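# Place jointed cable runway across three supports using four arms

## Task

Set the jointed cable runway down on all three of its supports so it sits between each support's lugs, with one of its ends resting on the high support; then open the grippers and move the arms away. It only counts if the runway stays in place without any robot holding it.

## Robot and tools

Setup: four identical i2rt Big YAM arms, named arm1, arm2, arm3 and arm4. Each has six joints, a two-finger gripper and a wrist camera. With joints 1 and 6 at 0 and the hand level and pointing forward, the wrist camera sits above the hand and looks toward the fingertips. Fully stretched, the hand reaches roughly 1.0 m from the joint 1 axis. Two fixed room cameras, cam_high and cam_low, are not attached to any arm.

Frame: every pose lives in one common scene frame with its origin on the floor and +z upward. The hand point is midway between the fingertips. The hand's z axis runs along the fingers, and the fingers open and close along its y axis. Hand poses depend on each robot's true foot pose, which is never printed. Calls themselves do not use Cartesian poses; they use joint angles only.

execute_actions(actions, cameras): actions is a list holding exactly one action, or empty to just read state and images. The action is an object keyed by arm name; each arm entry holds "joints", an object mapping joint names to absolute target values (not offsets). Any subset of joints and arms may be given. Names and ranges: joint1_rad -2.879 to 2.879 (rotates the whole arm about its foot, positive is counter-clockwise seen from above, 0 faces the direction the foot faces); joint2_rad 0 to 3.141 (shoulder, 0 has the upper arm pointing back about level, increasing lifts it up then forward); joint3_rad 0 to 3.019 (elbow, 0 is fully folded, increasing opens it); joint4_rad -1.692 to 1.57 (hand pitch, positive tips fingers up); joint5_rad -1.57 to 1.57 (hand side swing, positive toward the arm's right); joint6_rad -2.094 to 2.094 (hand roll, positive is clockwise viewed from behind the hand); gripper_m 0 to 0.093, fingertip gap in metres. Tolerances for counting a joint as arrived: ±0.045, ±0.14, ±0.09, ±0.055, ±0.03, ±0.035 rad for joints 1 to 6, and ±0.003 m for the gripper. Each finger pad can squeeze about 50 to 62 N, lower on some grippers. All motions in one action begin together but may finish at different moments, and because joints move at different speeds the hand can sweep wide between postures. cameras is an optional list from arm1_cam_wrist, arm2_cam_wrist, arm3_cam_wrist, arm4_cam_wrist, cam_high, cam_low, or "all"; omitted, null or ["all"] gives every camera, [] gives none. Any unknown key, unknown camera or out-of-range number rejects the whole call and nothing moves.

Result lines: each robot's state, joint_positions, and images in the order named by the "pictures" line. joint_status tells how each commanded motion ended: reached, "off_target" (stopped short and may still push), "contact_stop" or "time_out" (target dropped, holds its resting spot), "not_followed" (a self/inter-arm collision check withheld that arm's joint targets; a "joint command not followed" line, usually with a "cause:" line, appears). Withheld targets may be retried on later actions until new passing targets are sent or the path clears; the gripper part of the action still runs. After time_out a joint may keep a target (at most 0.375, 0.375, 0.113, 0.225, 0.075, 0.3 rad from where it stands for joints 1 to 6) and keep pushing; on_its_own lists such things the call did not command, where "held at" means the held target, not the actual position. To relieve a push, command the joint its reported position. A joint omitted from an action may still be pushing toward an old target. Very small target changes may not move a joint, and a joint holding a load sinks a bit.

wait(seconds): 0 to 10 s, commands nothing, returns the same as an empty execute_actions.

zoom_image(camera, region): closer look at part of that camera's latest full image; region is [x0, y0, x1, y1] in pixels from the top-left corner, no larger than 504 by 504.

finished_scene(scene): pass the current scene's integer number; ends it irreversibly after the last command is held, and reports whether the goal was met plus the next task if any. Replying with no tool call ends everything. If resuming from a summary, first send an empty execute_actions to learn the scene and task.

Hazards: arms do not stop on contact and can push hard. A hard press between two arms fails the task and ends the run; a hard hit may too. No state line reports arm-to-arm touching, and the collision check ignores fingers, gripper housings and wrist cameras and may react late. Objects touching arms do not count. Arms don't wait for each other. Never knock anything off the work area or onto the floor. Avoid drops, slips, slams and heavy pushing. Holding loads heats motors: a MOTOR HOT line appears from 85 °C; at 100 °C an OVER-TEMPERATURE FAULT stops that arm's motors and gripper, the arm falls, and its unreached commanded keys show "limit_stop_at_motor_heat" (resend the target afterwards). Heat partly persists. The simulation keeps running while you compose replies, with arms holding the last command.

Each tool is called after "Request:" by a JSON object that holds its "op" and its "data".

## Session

Request:
{"op": "execute_actions", "data": {"actions": []}}

Scene clock: 0.00 s.
arm1.joint_positions: joint1_rad=-0.197 joint2_rad=+0.631 joint3_rad=+1.395 joint4_rad=-1.179 joint5_rad=-0.173 joint6_rad=+0.457 gripper_m=+0.095
arm1.joint_status: not commanded
arm1.hand: x=-0.8667 y=-0.2153 z=+1.5742 quat_wxyz=(-0.519, -0.194, -0.816, -0.165) (m; scene frame)
arm2.joint_positions: joint1_rad=+0.150 joint2_rad=+0.637 joint3_rad=+1.338 joint4_rad=-1.177 joint5_rad=-0.199 joint6_rad=-0.172 gripper_m=+0.094
arm2.joint_status: not commanded
arm2.hand: x=-0.2891 y=-0.4005 z=+1.5549 quat_wxyz=(-0.330, +0.698, -0.492, -0.402) (m; scene frame)
arm3.joint_positions: joint1_rad=-0.032 joint2_rad=+0.560 joint3_rad=+1.365 joint4_rad=-1.394 joint5_rad=+0.169 joint6_rad=-0.116 gripper_m=+0.095
arm3.joint_status: not commanded
arm3.hand: x=+0.1853 y=+0.1209 z=+1.5630 quat_wxyz=(-0.278, -0.578, -0.659, +0.393) (m; scene frame)
arm4.joint_positions: joint1_rad=-0.076 joint2_rad=+0.523 joint3_rad=+1.429 joint4_rad=-1.349 joint5_rad=+0.135 joint6_rad=+0.288 gripper_m=+0.094
arm4.joint_status: not commanded
arm4.hand: x=+0.9407 y=-0.1118 z=+1.5819 quat_wxyz=(-0.009, -0.828, +0.160, +0.537) (m; scene frame)
pictures: arm1_cam_wrist, arm2_cam_wrist, arm3_cam_wrist, arm4_cam_wrist, cam_high, cam_low
Images, in order (width x height): arm1_cam_wrist 616x616, arm2_cam_wrist 616x616, arm3_cam_wrist 616x616, arm4_cam_wrist 616x616, cam_high 896x504, cam_low 896x504.

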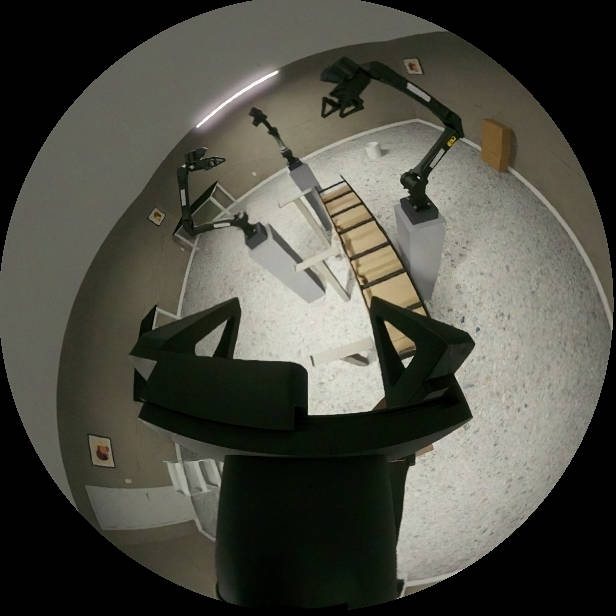

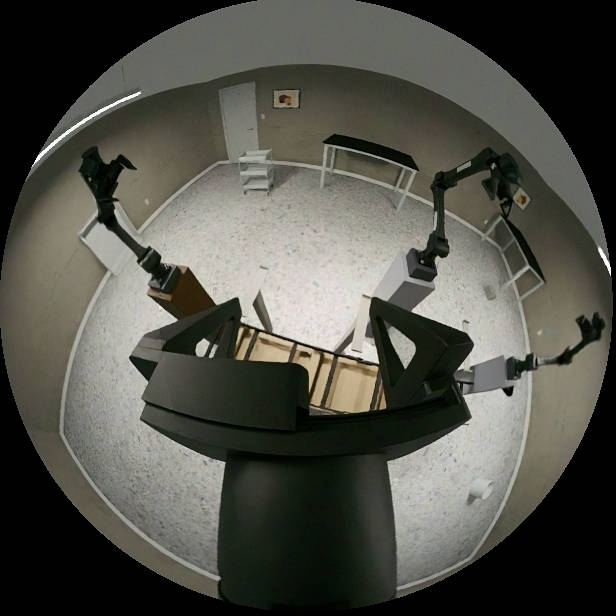

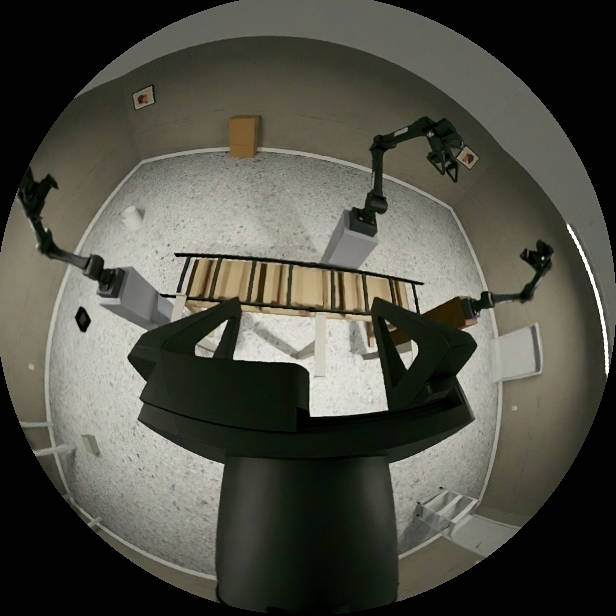

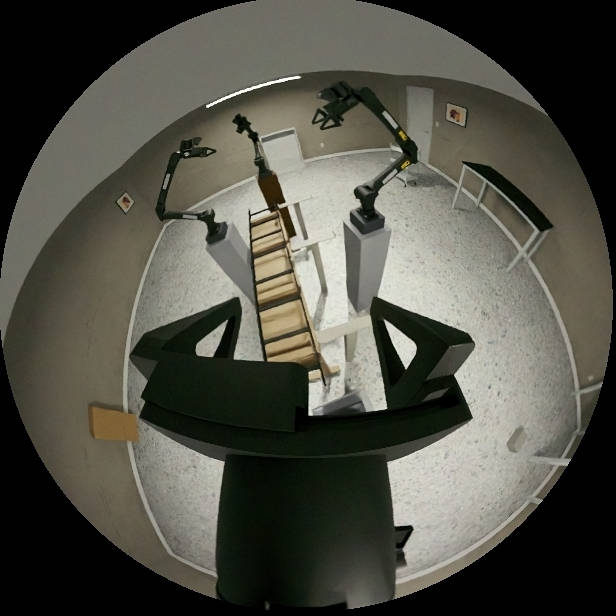

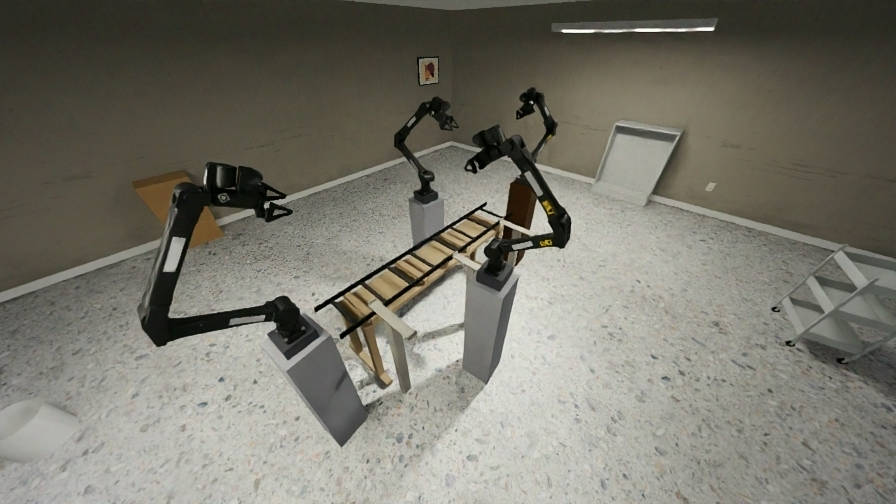

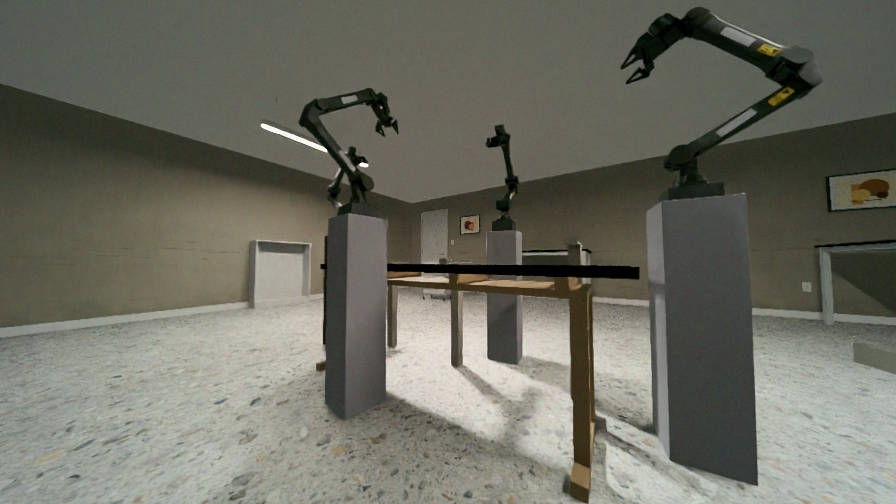

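Request:
{"op": "execute_actions", "data": {"actions": [{"arm1":{"joints":{"joint1_rad":-0.515,"joint2_rad":2.05,"joint3_rad":0.75,"joint4_rad":-0.27,"joint5_rad":0,"joint6_rad":-2.014}},"arm2":{"joints":{"joint1_rad":-0.285,"joint2_rad":2.04,"joint3_rad":0.515,"joint4_rad":-0.04,"joint5_rad":0,"joint6_rad":-0.39}},"arm3":{"joints":{"joint1_rad":-0.21,"joint2_rad":2.47,"joint3_rad":1.665,"joint4_rad":-0.73,"joint5_rad":0,"joint6_rad":-0.09}},"arm4":{"joints":{"joint1_rad":0.595,"joint2_rad":2.10,"joint3_rad":0.865,"joint4_rad":-0.32,"joint5_rad":0,"joint6_rad":-0.918}}}]}}

Scene clock: 9.60 s.
arm1.joint_positions: joint1_rad=-0.511 joint2_rad=+2.054 joint3_rad=+0.751 joint4_rad=-0.282 joint5_rad=-0.002 joint6_rad=-2.003 gripper_m=+0.095
arm1.joint_status: all done
arm1.hand: x=-0.8095 y=-0.3574 z=+0.8175 quat_wxyz=(+0.003, +0.707, -0.707, -0.014) (m; scene frame)
arm2.joint_positions: joint1_rad=-0.286 joint2_rad=+2.029 joint3_rad=+0.513 joint4_rad=-0.054 joint5_rad=+0.000 joint6_rad=-0.381 gripper_m=+0.094
arm2.joint_status: all done
arm2.hand: x=-0.1358 y=-0.4212 z=+0.8229 quat_wxyz=(+0.002, +0.704, -0.710, +0.006) (m; scene frame)
arm3.joint_positions: joint1_rad=-0.198 joint2_rad=+2.474 joint3_rad=+1.658 joint4_rad=-0.737 joint5_rad=+0.004 joint6_rad=-0.098 gripper_m=+0.095
arm3.joint_status: all done
arm3.hand: x=+0.1464 y=-0.3090 z=+0.8279 quat_wxyz=(-0.007, -0.695, -0.718, +0.016) (m; scene frame)
arm4.joint_positions: joint1_rad=+0.594 joint2_rad=+2.099 joint3_rad=+0.862 joint4_rad=-0.335 joint5_rad=+0.000 joint6_rad=-0.903 gripper_m=+0.094
arm4.joint_status: all done
arm4.hand: x=+0.8103 y=-0.3673 z=+0.8199 quat_wxyz=(+0.005, -0.713, -0.701, -0.006) (m; scene frame)
pictures: arm1_cam_wrist, arm2_cam_wrist, arm3_cam_wrist, arm4_cam_wrist, cam_high, cam_low
Images, in order (width x height): arm1_cam_wrist 616x616, arm2_cam_wrist 616x616, arm3_cam_wrist 616x616, arm4_cam_wrist 616x616, cam_high 896x504, cam_low 896x504.

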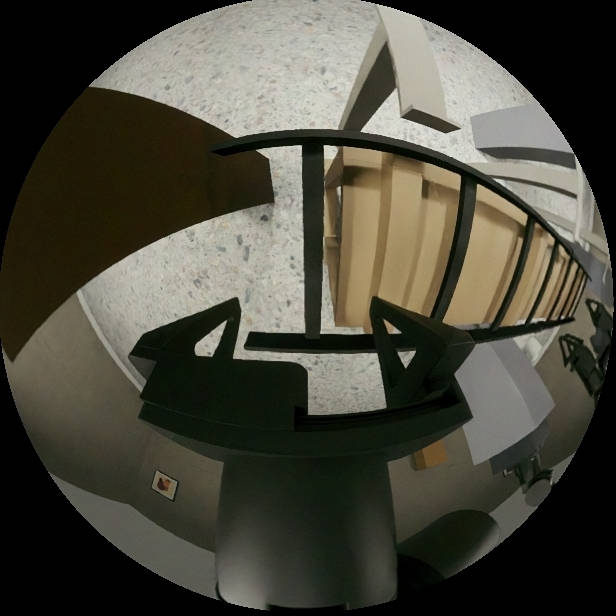

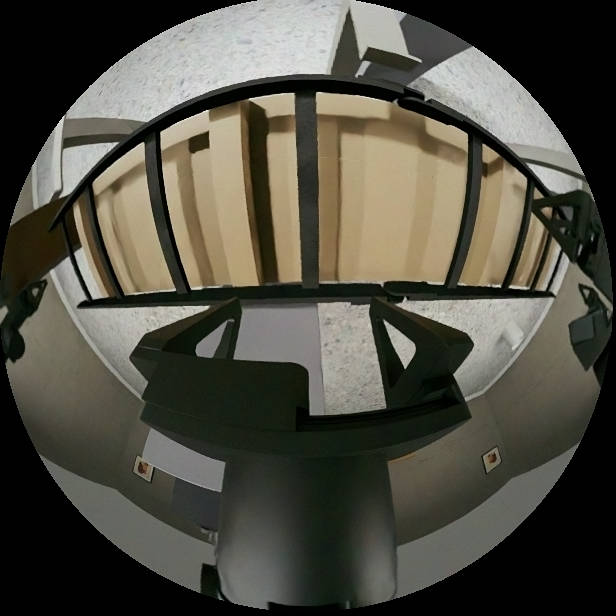

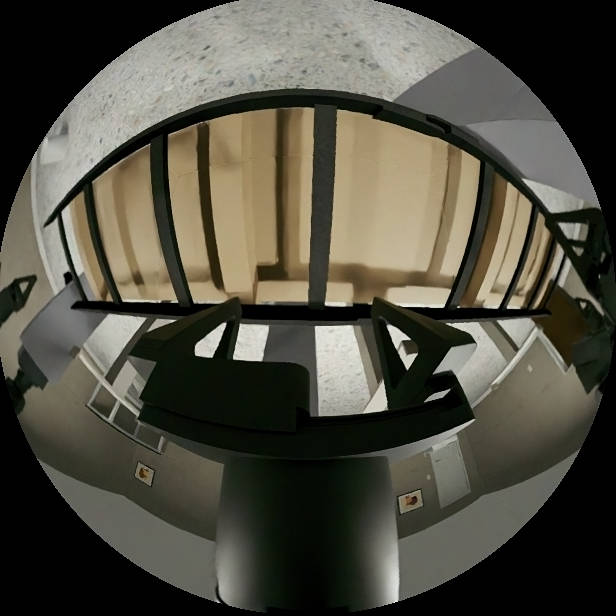

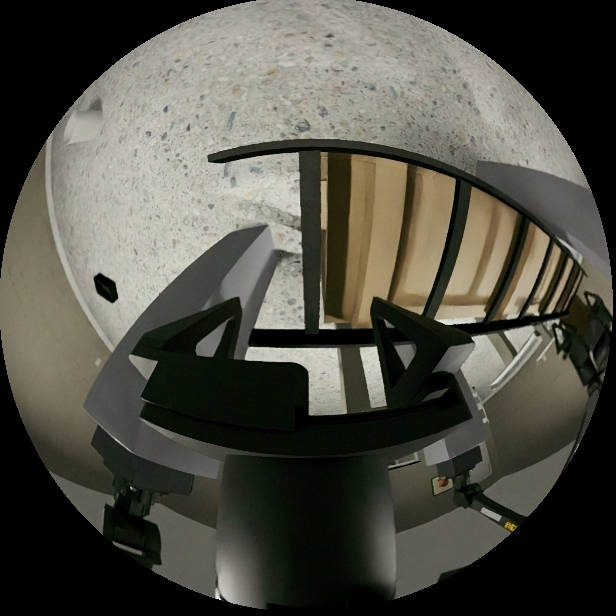

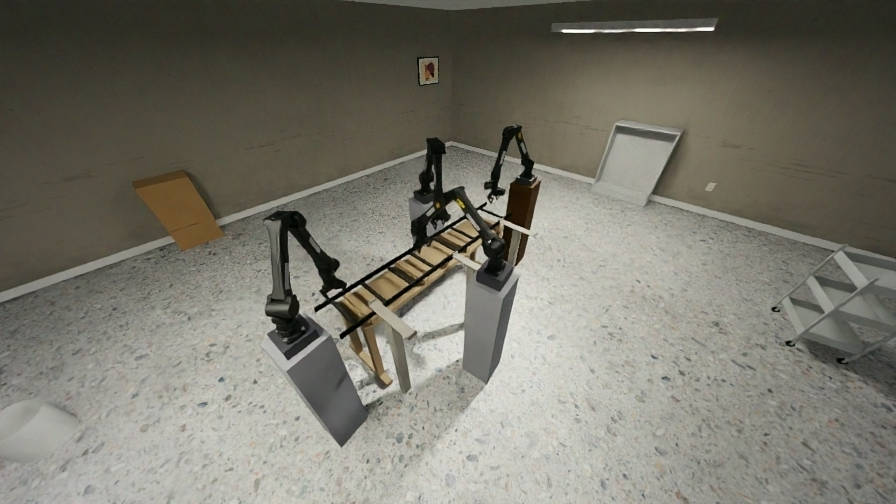

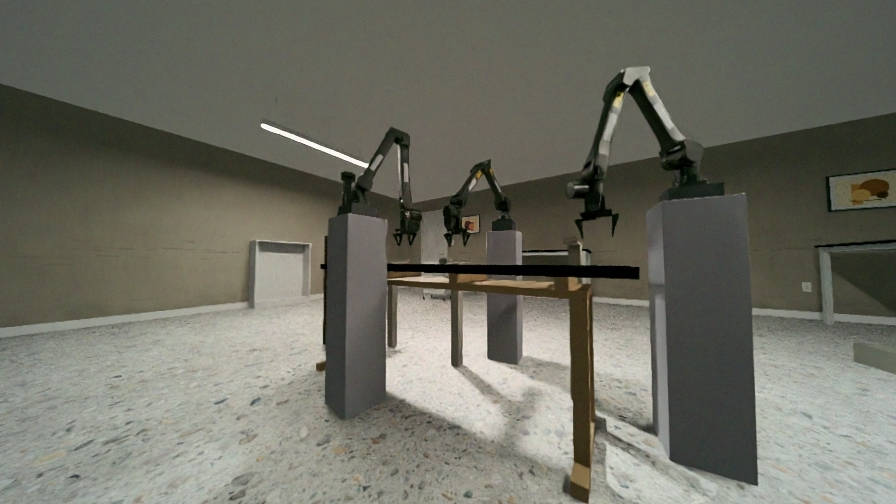

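Request:
{"op": "execute_actions", "data": {"actions": [{"arm1":{"joints":{"joint2_rad":2.311,"joint3_rad":0.818,"joint4_rad":-0.05,"gripper_m":0.06}},"arm2":{"joints":{"joint2_rad":2.358,"joint3_rad":0.612,"joint4_rad":0.19,"gripper_m":0.066}},"arm3":{"joints":{"joint1_rad":-0.232,"joint2_rad":2.655,"joint3_rad":1.75,"joint4_rad":-0.625,"gripper_m":0.066}},"arm4":{"joints":{"joint2_rad":2.337,"joint3_rad":0.935,"joint4_rad":-0.15,"joint6_rad":-0.94,"gripper_m":0.06}}}], "cameras": ["arm1_cam_wrist","arm2_cam_wrist","arm3_cam_wrist","arm4_cam_wrist"]}}

Scene clock: 19.80 s.
arm1.joint_positions: joint1_rad=-0.511 joint2_rad=+2.324 joint3_rad=+0.818 joint4_rad=-0.062 joint5_rad=-0.002 joint6_rad=-2.004 gripper_m=+0.060
arm1.joint_status: all done
arm1.hand: x=-0.8098 y=-0.3571 z=+0.7309 quat_wxyz=(+0.000, +0.708, -0.707, -0.005) (m; scene frame)
arm2.joint_positions: joint1_rad=-0.286 joint2_rad=+2.354 joint3_rad=+0.612 joint4_rad=+0.176 joint5_rad=+0.000 joint6_rad=-0.381 gripper_m=+0.066
arm2.joint_status: all done
arm2.hand: x=-0.1346 y=-0.4204 z=+0.7386 quat_wxyz=(+0.000, +0.705, -0.710, +0.005) (m; scene frame)
arm3.joint_positions: joint1_rad=-0.223 joint2_rad=+2.667 joint3_rad=+1.732 joint4_rad=-0.632 joint5_rad=+0.003 joint6_rad=-0.097 gripper_m=+0.066
arm3.joint_status: all done
arm3.hand: x=+0.1310 y=-0.2988 z=+0.7299 quat_wxyz=(-0.002, -0.705, -0.710, +0.010) (m; scene frame)
arm4.joint_positions: joint1_rad=+0.594 joint2_rad=+2.343 joint3_rad=+0.929 joint4_rad=-0.165 joint5_rad=+0.000 joint6_rad=-0.925 gripper_m=+0.060
arm4.joint_status: all done
arm4.hand: x=+0.8132 y=-0.3638 z=+0.7344 quat_wxyz=(+0.004, -0.705, -0.709, -0.010) (m; scene frame)
pictures: arm1_cam_wrist, arm2_cam_wrist, arm3_cam_wrist, arm4_cam_wrist
Images, in order (width x height): arm1_cam_wrist 616x616, arm2_cam_wrist 616x616, arm3_cam_wrist 616x616, arm4_cam_wrist 616x616.

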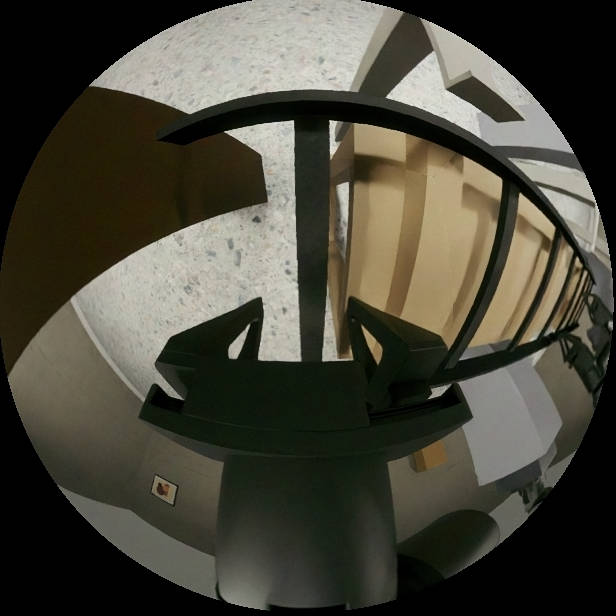

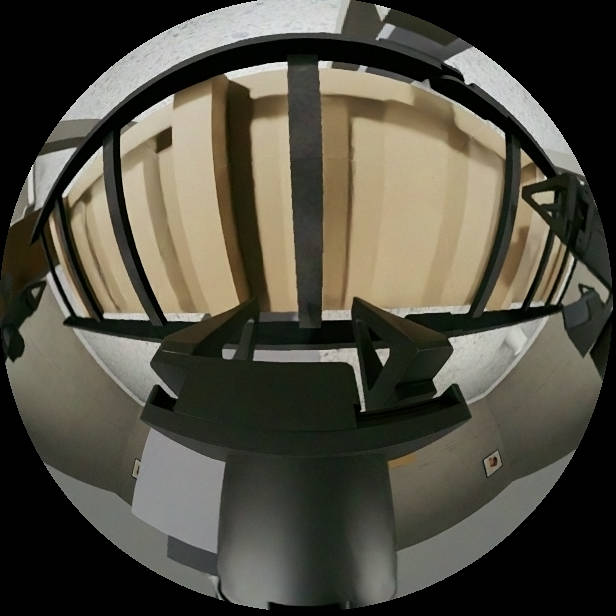

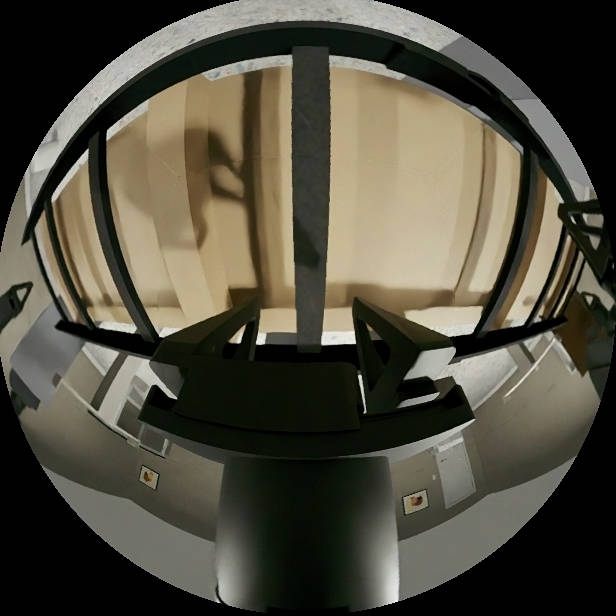

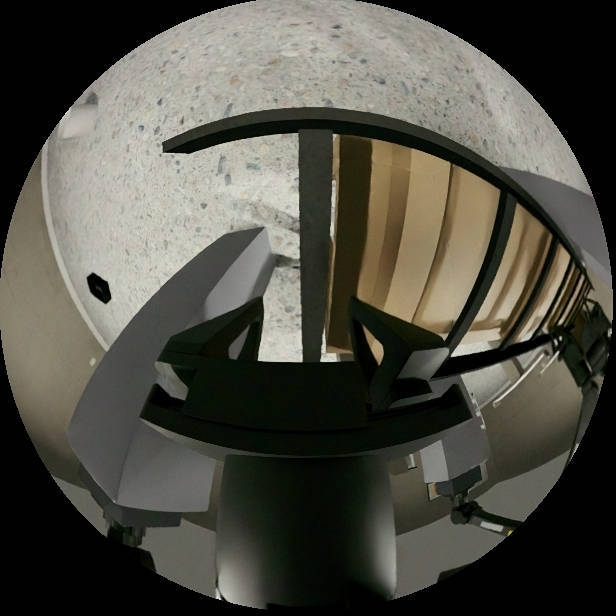

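Request:
{"op": "execute_actions", "data": {"actions": [{"arm1":{"joints":{"joint2_rad":2.435,"joint3_rad":0.885,"joint4_rad":-0.01}},"arm2":{"joints":{"joint2_rad":2.49,"joint3_rad":0.68,"joint4_rad":0.245}},"arm3":{"joints":{"joint2_rad":2.75,"joint3_rad":1.815,"joint4_rad":-0.60}},"arm4":{"joints":{"joint2_rad":2.445,"joint3_rad":0.99,"joint4_rad":-0.105}}}], "cameras": []}}

Request:
{"op": "execute_actions", "data": {"actions": [{"arm1":{"joints":{"joint2_rad":2.53,"joint3_rad":0.935,"joint4_rad":0.035}},"arm2":{"joints":{"joint2_rad":2.60,"joint3_rad":0.74,"joint4_rad":0.30}},"arm3":{"joints":{"joint2_rad":2.83,"joint3_rad":1.87,"joint4_rad":-0.575}},"arm4":{"joints":{"joint2_rad":2.54,"joint3_rad":1.04,"joint4_rad":-0.05}}}], "cameras": ["arm1_cam_wrist","arm2_cam_wrist","arm3_cam_wrist","arm4_cam_wrist"]}}

Scene clock: 27.60 s.
arm1.joint_positions: joint1_rad=-0.511 joint2_rad=+2.439 joint3_rad=+0.887 joint4_rad=-0.016 joint5_rad=-0.002 joint6_rad=-2.004 gripper_m=+0.060
arm1.joint_status: all done
arm1.hand: x=-0.8046 y=-0.3594 z=+0.6931 quat_wxyz=(+0.000, +0.708, -0.706, -0.006) (m; scene frame)
arm2.joint_positions: joint1_rad=-0.286 joint2_rad=+2.481 joint3_rad=+0.684 joint4_rad=+0.237 joint5_rad=+0.000 joint6_rad=-0.381 gripper_m=+0.066
arm2.joint_status: all done
arm2.hand: x=-0.1319 y=-0.4148 z=+0.7012 quat_wxyz=(-0.003, +0.705, -0.710, +0.004) (m; scene frame)
arm3.joint_positions: joint1_rad=-0.223 joint2_rad=+2.739 joint3_rad=+1.785 joint4_rad=-0.608 joint5_rad=+0.003 joint6_rad=-0.097 gripper_m=+0.066
arm3.joint_status: all done
arm3.hand: x=+0.1306 y=-0.3020 z=+0.6988 quat_wxyz=(-0.004, -0.705, -0.710, +0.012) (m; scene frame)
arm4.joint_positions: joint1_rad=+0.594 joint2_rad=+2.434 joint3_rad=+0.989 joint4_rad=-0.115 joint5_rad=+0.000 joint6_rad=-0.925 gripper_m=+0.060
arm4.joint_status: all done
arm4.hand: x=+0.8036 y=-0.3707 z=+0.7034 quat_wxyz=(+0.006, -0.705, -0.709, +0.000) (m; scene frame)
pictures: none
No camera images: the call's "cameras" was empty. Leave "cameras" out to get every camera's image.

Scene clock: 28.47 s.
arm1.joint_positions: joint1_rad=-0.511 joint2_rad=+2.532 joint3_rad=+0.936 joint4_rad=+0.027 joint5_rad=-0.002 joint6_rad=-2.004 gripper_m=+0.060
arm1.joint_status: all done
arm1.hand: x=-0.8053 y=-0.3590 z=+0.6614 quat_wxyz=(+0.000, +0.708, -0.706, -0.006) (m; scene frame)
arm2.joint_positions: joint1_rad=-0.286 joint2_rad=+2.589 joint3_rad=+0.743 joint4_rad=+0.290 joint5_rad=+0.000 joint6_rad=-0.381 gripper_m=+0.066
arm2.joint_status: all done
arm2.hand: x=-0.1318 y=-0.4154 z=+0.6680 quat_wxyz=(-0.005, +0.705, -0.710, +0.003) (m; scene frame)
arm3.joint_positions: joint1_rad=-0.223 joint2_rad=+2.821 joint3_rad=+1.842 joint4_rad=-0.583 joint5_rad=+0.003 joint6_rad=-0.097 gripper_m=+0.066
arm3.joint_status: all done
arm3.hand: x=+0.1305 y=-0.3000 z=+0.6624 quat_wxyz=(-0.004, -0.705, -0.710, +0.012) (m; scene frame)
arm4.joint_positions: joint1_rad=+0.594 joint2_rad=+2.481 joint3_rad=+1.036 joint4_rad=-0.070 joint5_rad=-0.001 joint6_rad=-0.927 gripper_m=+0.060
arm4.joint_status: all done
arm4.hand: x=+0.7885 y=-0.3823 z=+0.6877 quat_wxyz=(+0.008, -0.704, -0.710, +0.022) (m; scene frame)
pictures: arm1_cam_wrist, arm2_cam_wrist, arm3_cam_wrist, arm4_cam_wrist
Images, in order (width x height): arm1_cam_wrist 616x616, arm2_cam_wrist 616x616, arm3_cam_wrist 616x616, arm4_cam_wrist 616x616.

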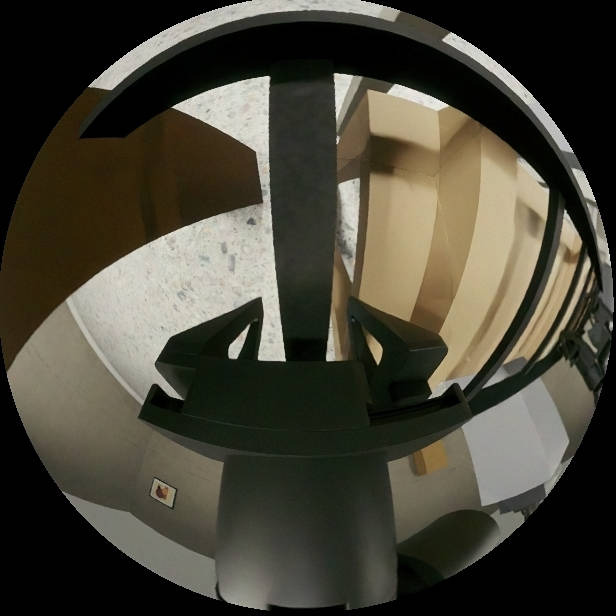

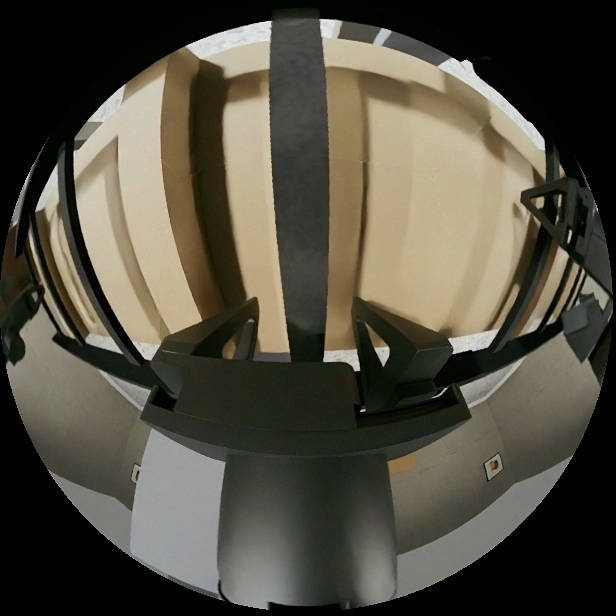

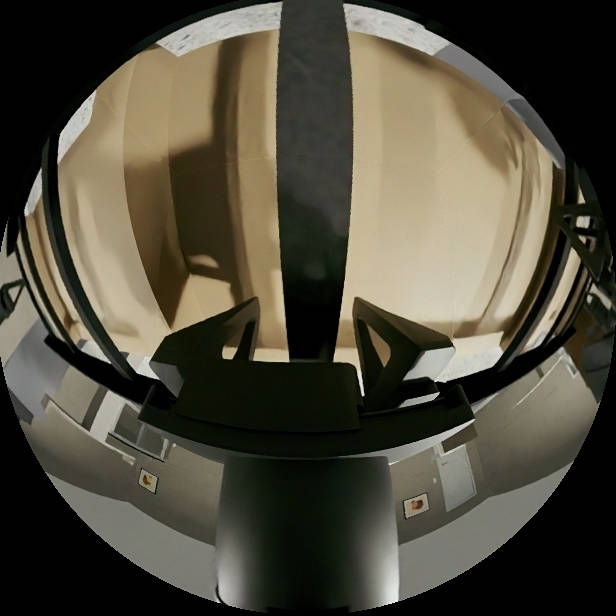

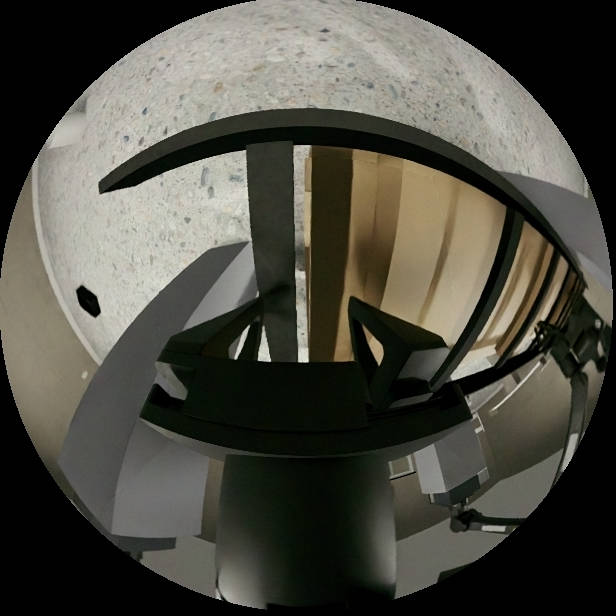

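Request:
{"op": "execute_actions", "data": {"actions": [{"arm4":{"joints":{"joint1_rad":0.565,"joint2_rad":2.345,"joint3_rad":0.935,"joint4_rad":-0.15,"joint6_rad":-0.955}}}], "cameras": ["arm4_cam_wrist","arm1_cam_wrist"]}}

Scene clock: 34.77 s.
arm1.joint_positions: joint1_rad=-0.511 joint2_rad=+2.532 joint3_rad=+0.936 joint4_rad=+0.027 joint5_rad=-0.002 joint6_rad=-2.004 gripper_m=+0.060
arm1.joint_status: not commanded
arm1.hand: x=-0.8053 y=-0.3590 z=+0.6614 quat_wxyz=(+0.000, +0.708, -0.706, -0.006) (m; scene frame)
arm2.joint_positions: joint1_rad=-0.286 joint2_rad=+2.589 joint3_rad=+0.743 joint4_rad=+0.290 joint5_rad=+0.000 joint6_rad=-0.381 gripper_m=+0.066
arm2.joint_status: not commanded
arm2.hand: x=-0.1318 y=-0.4154 z=+0.6680 quat_wxyz=(-0.005, +0.705, -0.710, +0.003) (m; scene frame)
arm3.joint_positions: joint1_rad=-0.223 joint2_rad=+2.821 joint3_rad=+1.842 joint4_rad=-0.583 joint5_rad=+0.003 joint6_rad=-0.097 gripper_m=+0.066
arm3.joint_status: not commanded
arm3.hand: x=+0.1305 y=-0.3000 z=+0.6624 quat_wxyz=(-0.004, -0.705, -0.710, +0.012) (m; scene frame)
arm4.joint_positions: joint1_rad=+0.575 joint2_rad=+2.331 joint3_rad=+0.935 joint4_rad=-0.142 joint5_rad=-0.002 joint6_rad=-0.940 gripper_m=+0.060
arm4.joint_status: all done
arm4.hand: x=+0.7976 y=-0.3663 z=+0.7393 quat_wxyz=(+0.006, -0.706, -0.708, +0.010) (m; scene frame)
pictures: arm1_cam_wrist, arm4_cam_wrist
Images, in order (width x height): arm1_cam_wrist 616x616, arm4_cam_wrist 616x616.

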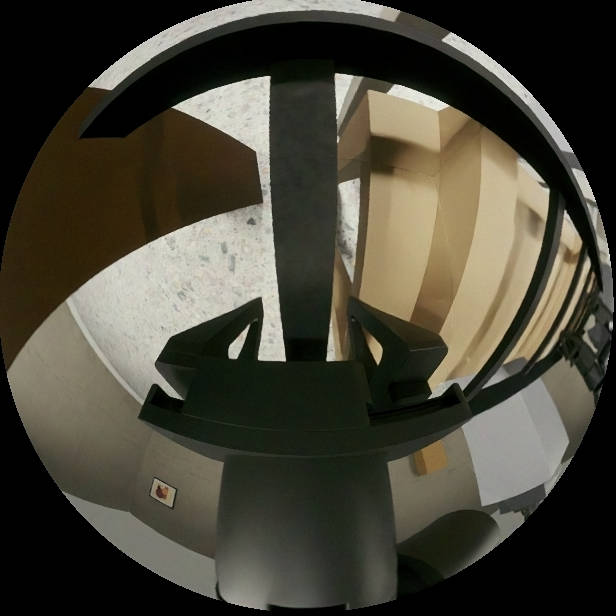

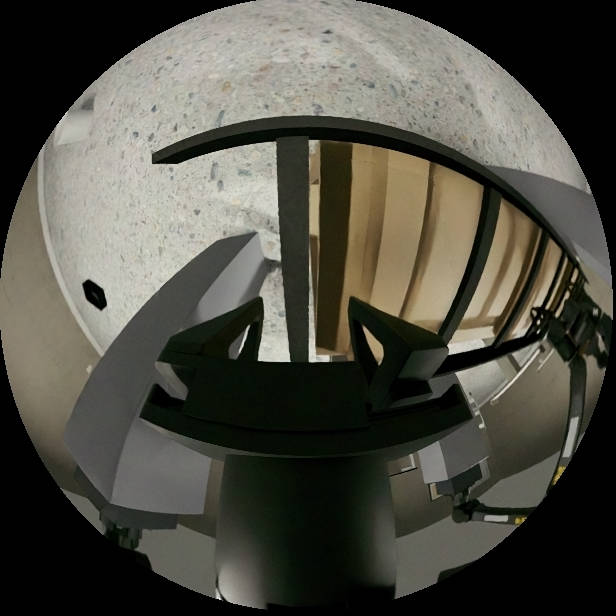

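Request:
{"op": "execute_actions", "data": {"actions": []}}

Scene clock: 48.90 s.
arm1.joint_positions: joint1_rad=-0.511 joint2_rad=+2.532 joint3_rad=+0.936 joint4_rad=+0.027 joint5_rad=-0.002 joint6_rad=-2.004 gripper_m=+0.060
arm1.joint_status: not commanded
arm1.hand: x=-0.8053 y=-0.3590 z=+0.6614 quat_wxyz=(+0.000, +0.708, -0.706, -0.006) (m; scene frame)
arm2.joint_positions: joint1_rad=-0.286 joint2_rad=+2.589 joint3_rad=+0.743 joint4_rad=+0.290 joint5_rad=+0.000 joint6_rad=-0.381 gripper_m=+0.066
arm2.joint_status: not commanded
arm2.hand: x=-0.1318 y=-0.4154 z=+0.6680 quat_wxyz=(-0.005, +0.705, -0.710, +0.003) (m; scene frame)
arm3.joint_positions: joint1_rad=-0.223 joint2_rad=+2.821 joint3_rad=+1.842 joint4_rad=-0.583 joint5_rad=+0.003 joint6_rad=-0.097 gripper_m=+0.066
arm3.joint_status: not commanded
arm3.hand: x=+0.1305 y=-0.3000 z=+0.6624 quat_wxyz=(-0.004, -0.705, -0.710, +0.012) (m; scene frame)
arm4.joint_positions: joint1_rad=+0.575 joint2_rad=+2.331 joint3_rad=+0.935 joint4_rad=-0.142 joint5_rad=-0.002 joint6_rad=-0.940 gripper_m=+0.060
arm4.joint_status: all done
arm4.hand: x=+0.7976 y=-0.3663 z=+0.7393 quat_wxyz=(+0.006, -0.706, -0.708, +0.010) (m; scene frame)
pictures: arm1_cam_wrist, arm2_cam_wrist, arm3_cam_wrist, arm4_cam_wrist, cam_high, cam_low
Images, in order (width x height): arm1_cam_wrist 616x616, arm2_cam_wrist 616x616, arm3_cam_wrist 616x616, arm4_cam_wrist 616x616, cam_high 896x504, cam_low 896x504.

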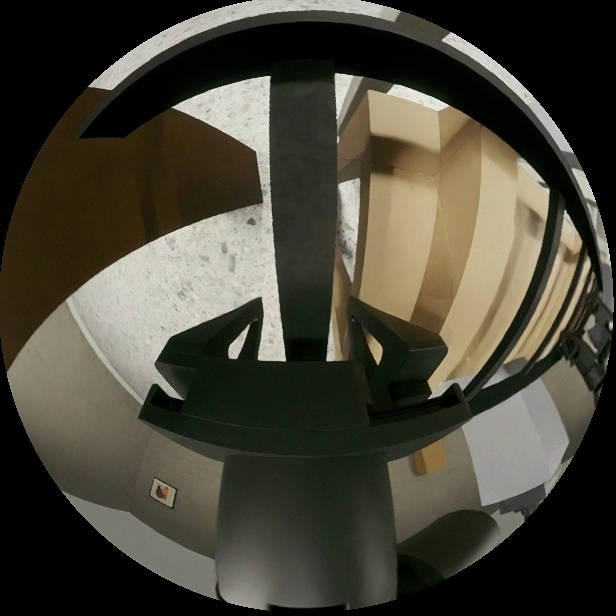

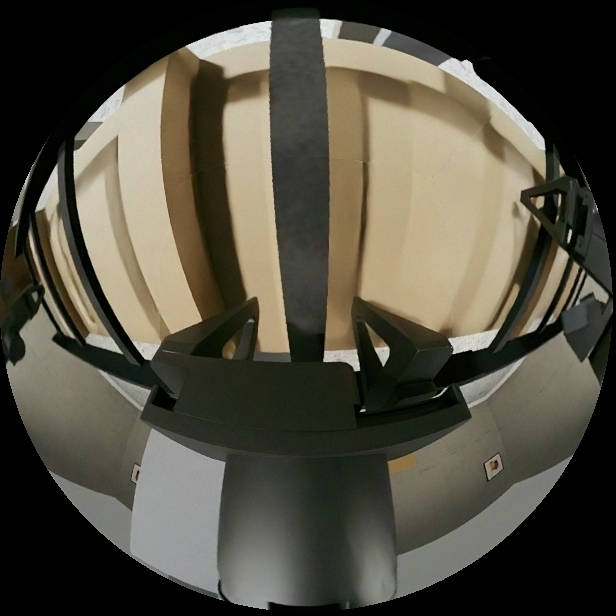

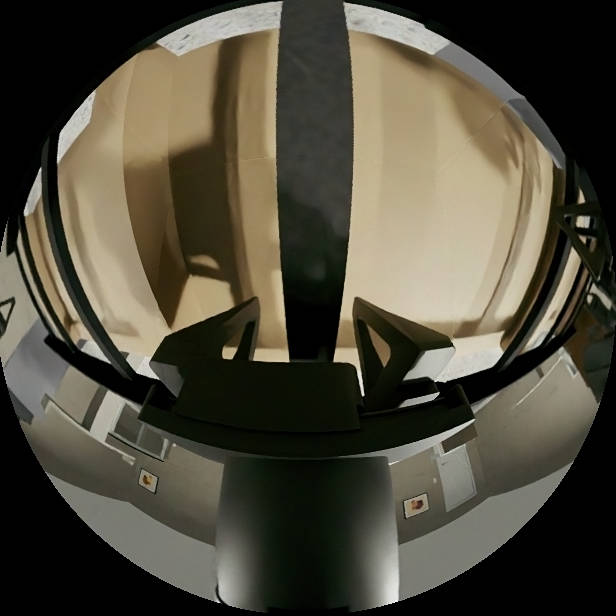

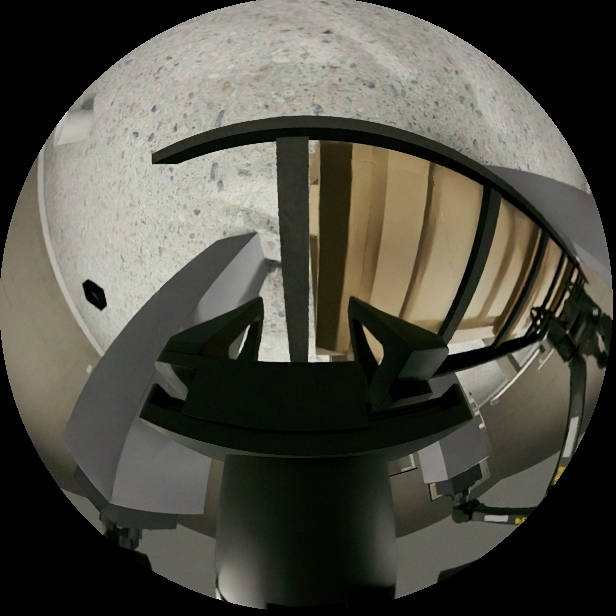

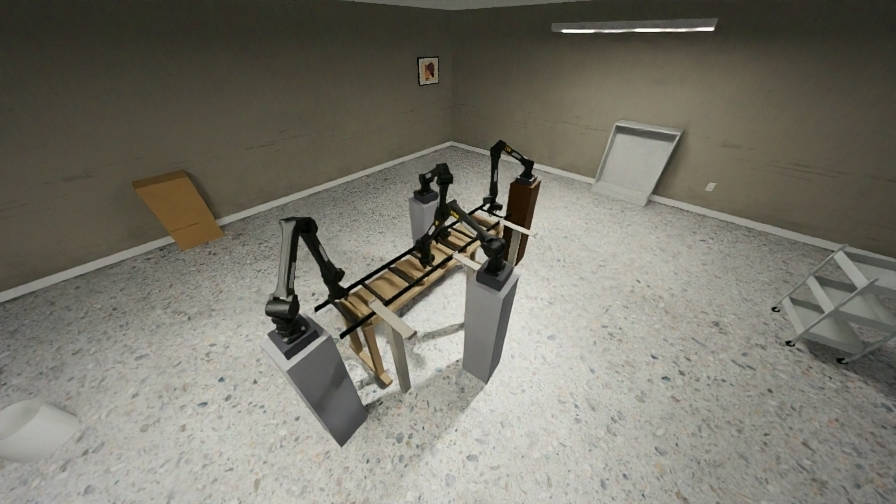

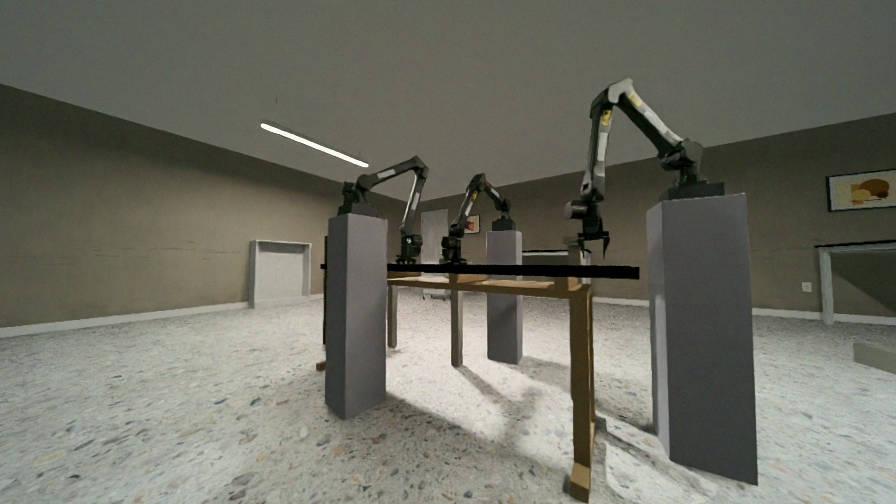

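Request:
{"op": "execute_actions", "data": {"actions": [{"arm4":{"joints":{"joint1_rad":0.598,"joint2_rad":2.40,"joint3_rad":0.945,"joint4_rad":-0.135,"joint6_rad":-0.935,"gripper_m":0.07}}}], "cameras": ["arm4_cam_wrist"]}}

Scene clock: 52.93 s.
arm1.joint_positions: joint1_rad=-0.511 joint2_rad=+2.532 joint3_rad=+0.936 joint4_rad=+0.027 joint5_rad=-0.002 joint6_rad=-2.004 gripper_m=+0.060
arm1.joint_status: not commanded
arm1.hand: x=-0.8053 y=-0.3590 z=+0.6614 quat_wxyz=(+0.000, +0.708, -0.706, -0.006) (m; scene frame)
arm2.joint_positions: joint1_rad=-0.286 joint2_rad=+2.589 joint3_rad=+0.743 joint4_rad=+0.290 joint5_rad=+0.000 joint6_rad=-0.381 gripper_m=+0.066
arm2.joint_status: not commanded
arm2.hand: x=-0.1318 y=-0.4154 z=+0.6680 quat_wxyz=(-0.005, +0.705, -0.710, +0.003) (m; scene frame)
arm3.joint_positions: joint1_rad=-0.223 joint2_rad=+2.821 joint3_rad=+1.842 joint4_rad=-0.583 joint5_rad=+0.003 joint6_rad=-0.097 gripper_m=+0.066
arm3.joint_status: not commanded
arm3.hand: x=+0.1305 y=-0.3000 z=+0.6624 quat_wxyz=(-0.004, -0.705, -0.710, +0.012) (m; scene frame)
arm4.joint_positions: joint1_rad=+0.586 joint2_rad=+2.389 joint3_rad=+0.940 joint4_rad=-0.142 joint5_rad=-0.002 joint6_rad=-0.940 gripper_m=+0.070
arm4.joint_status: all done
arm4.hand: x=+0.8165 y=-0.3572 z=+0.7181 quat_wxyz=(+0.002, -0.703, -0.711, -0.016) (m; scene frame)
pictures: arm4_cam_wrist
Images, in order (width x height): arm4_cam_wrist 616x616.

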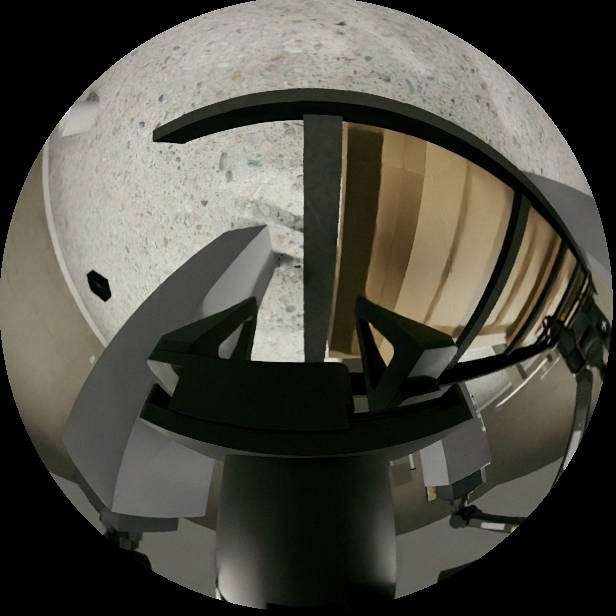

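Request:
{"op": "execute_actions", "data": {"actions": [{"arm4":{"joints":{"joint1_rad":0.6,"joint2_rad":2.47,"joint3_rad":0.99,"joint4_rad":-0.095}}}], "cameras": ["arm4_cam_wrist"]}}

Scene clock: 55.50 s.
arm1.joint_positions: joint1_rad=-0.511 joint2_rad=+2.532 joint3_rad=+0.936 joint4_rad=+0.027 joint5_rad=-0.002 joint6_rad=-2.004 gripper_m=+0.060
arm1.joint_status: not commanded
arm1.hand: x=-0.8053 y=-0.3590 z=+0.6614 quat_wxyz=(+0.000, +0.708, -0.706, -0.006) (m; scene frame)
arm2.joint_positions: joint1_rad=-0.286 joint2_rad=+2.589 joint3_rad=+0.743 joint4_rad=+0.290 joint5_rad=+0.000 joint6_rad=-0.381 gripper_m=+0.066
arm2.joint_status: not commanded
arm2.hand: x=-0.1318 y=-0.4154 z=+0.6680 quat_wxyz=(-0.005, +0.705, -0.710, +0.003) (m; scene frame)
arm3.joint_positions: joint1_rad=-0.223 joint2_rad=+2.821 joint3_rad=+1.842 joint4_rad=-0.583 joint5_rad=+0.003 joint6_rad=-0.097 gripper_m=+0.066
arm3.joint_status: not commanded
arm3.hand: x=+0.1305 y=-0.3000 z=+0.6624 quat_wxyz=(-0.004, -0.705, -0.710, +0.012) (m; scene frame)
arm4.joint_positions: joint1_rad=+0.586 joint2_rad=+2.454 joint3_rad=+0.990 joint4_rad=-0.107 joint5_rad=-0.002 joint6_rad=-0.940 gripper_m=+0.070
arm4.joint_status: all done
arm4.hand: x=+0.8072 y=-0.3639 z=+0.6957 quat_wxyz=(+0.004, -0.703, -0.711, -0.006) (m; scene frame)
pictures: arm4_cam_wrist
Images, in order (width x height): arm4_cam_wrist 616x616.

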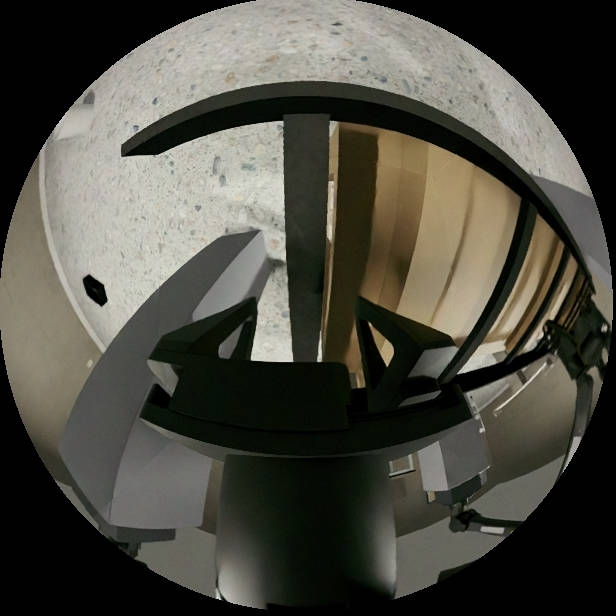

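Request:
{"op": "execute_actions", "data": {"actions": [{"arm4":{"joints":{"joint2_rad":2.55,"joint3_rad":1.03,"joint4_rad":-0.052}}}], "cameras": ["arm4_cam_wrist"]}}

Scene clock: 58.43 s.
arm1.joint_positions: joint1_rad=-0.511 joint2_rad=+2.532 joint3_rad=+0.936 joint4_rad=+0.027 joint5_rad=-0.002 joint6_rad=-2.004 gripper_m=+0.060
arm1.joint_status: not commanded
arm1.hand: x=-0.8053 y=-0.3590 z=+0.6614 quat_wxyz=(+0.000, +0.708, -0.706, -0.006) (m; scene frame)
arm2.joint_positions: joint1_rad=-0.286 joint2_rad=+2.589 joint3_rad=+0.743 joint4_rad=+0.290 joint5_rad=+0.000 joint6_rad=-0.381 gripper_m=+0.066
arm2.joint_status: not commanded
arm2.hand: x=-0.1318 y=-0.4154 z=+0.6680 quat_wxyz=(-0.005, +0.705, -0.710, +0.003) (m; scene frame)
arm3.joint_positions: joint1_rad=-0.223 joint2_rad=+2.821 joint3_rad=+1.842 joint4_rad=-0.583 joint5_rad=+0.003 joint6_rad=-0.097 gripper_m=+0.066
arm3.joint_status: not commanded
arm3.hand: x=+0.1305 y=-0.3000 z=+0.6624 quat_wxyz=(-0.004, -0.705, -0.710, +0.012) (m; scene frame)
arm4.joint_positions: joint1_rad=+0.586 joint2_rad=+2.539 joint3_rad=+1.030 joint4_rad=-0.064 joint5_rad=-0.002 joint6_rad=-0.940 gripper_m=+0.070
arm4.joint_status: all done
arm4.hand: x=+0.8093 y=-0.3619 z=+0.6652 quat_wxyz=(+0.004, -0.703, -0.711, -0.007) (m; scene frame)
pictures: arm4_cam_wrist
Images, in order (width x height): arm4_cam_wrist 616x616.

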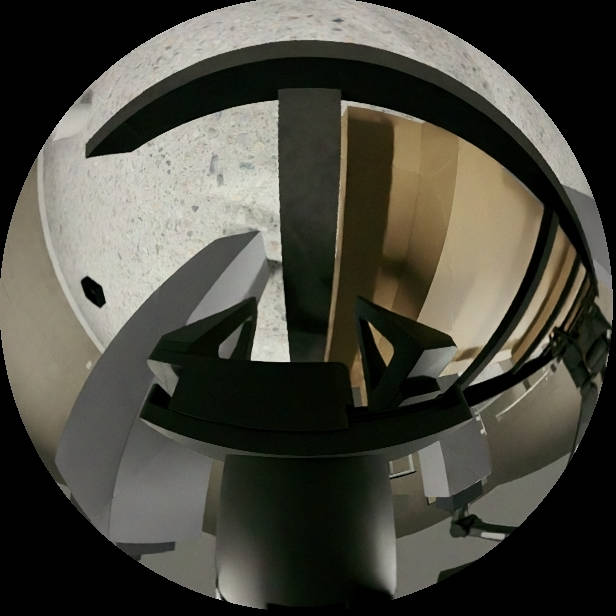

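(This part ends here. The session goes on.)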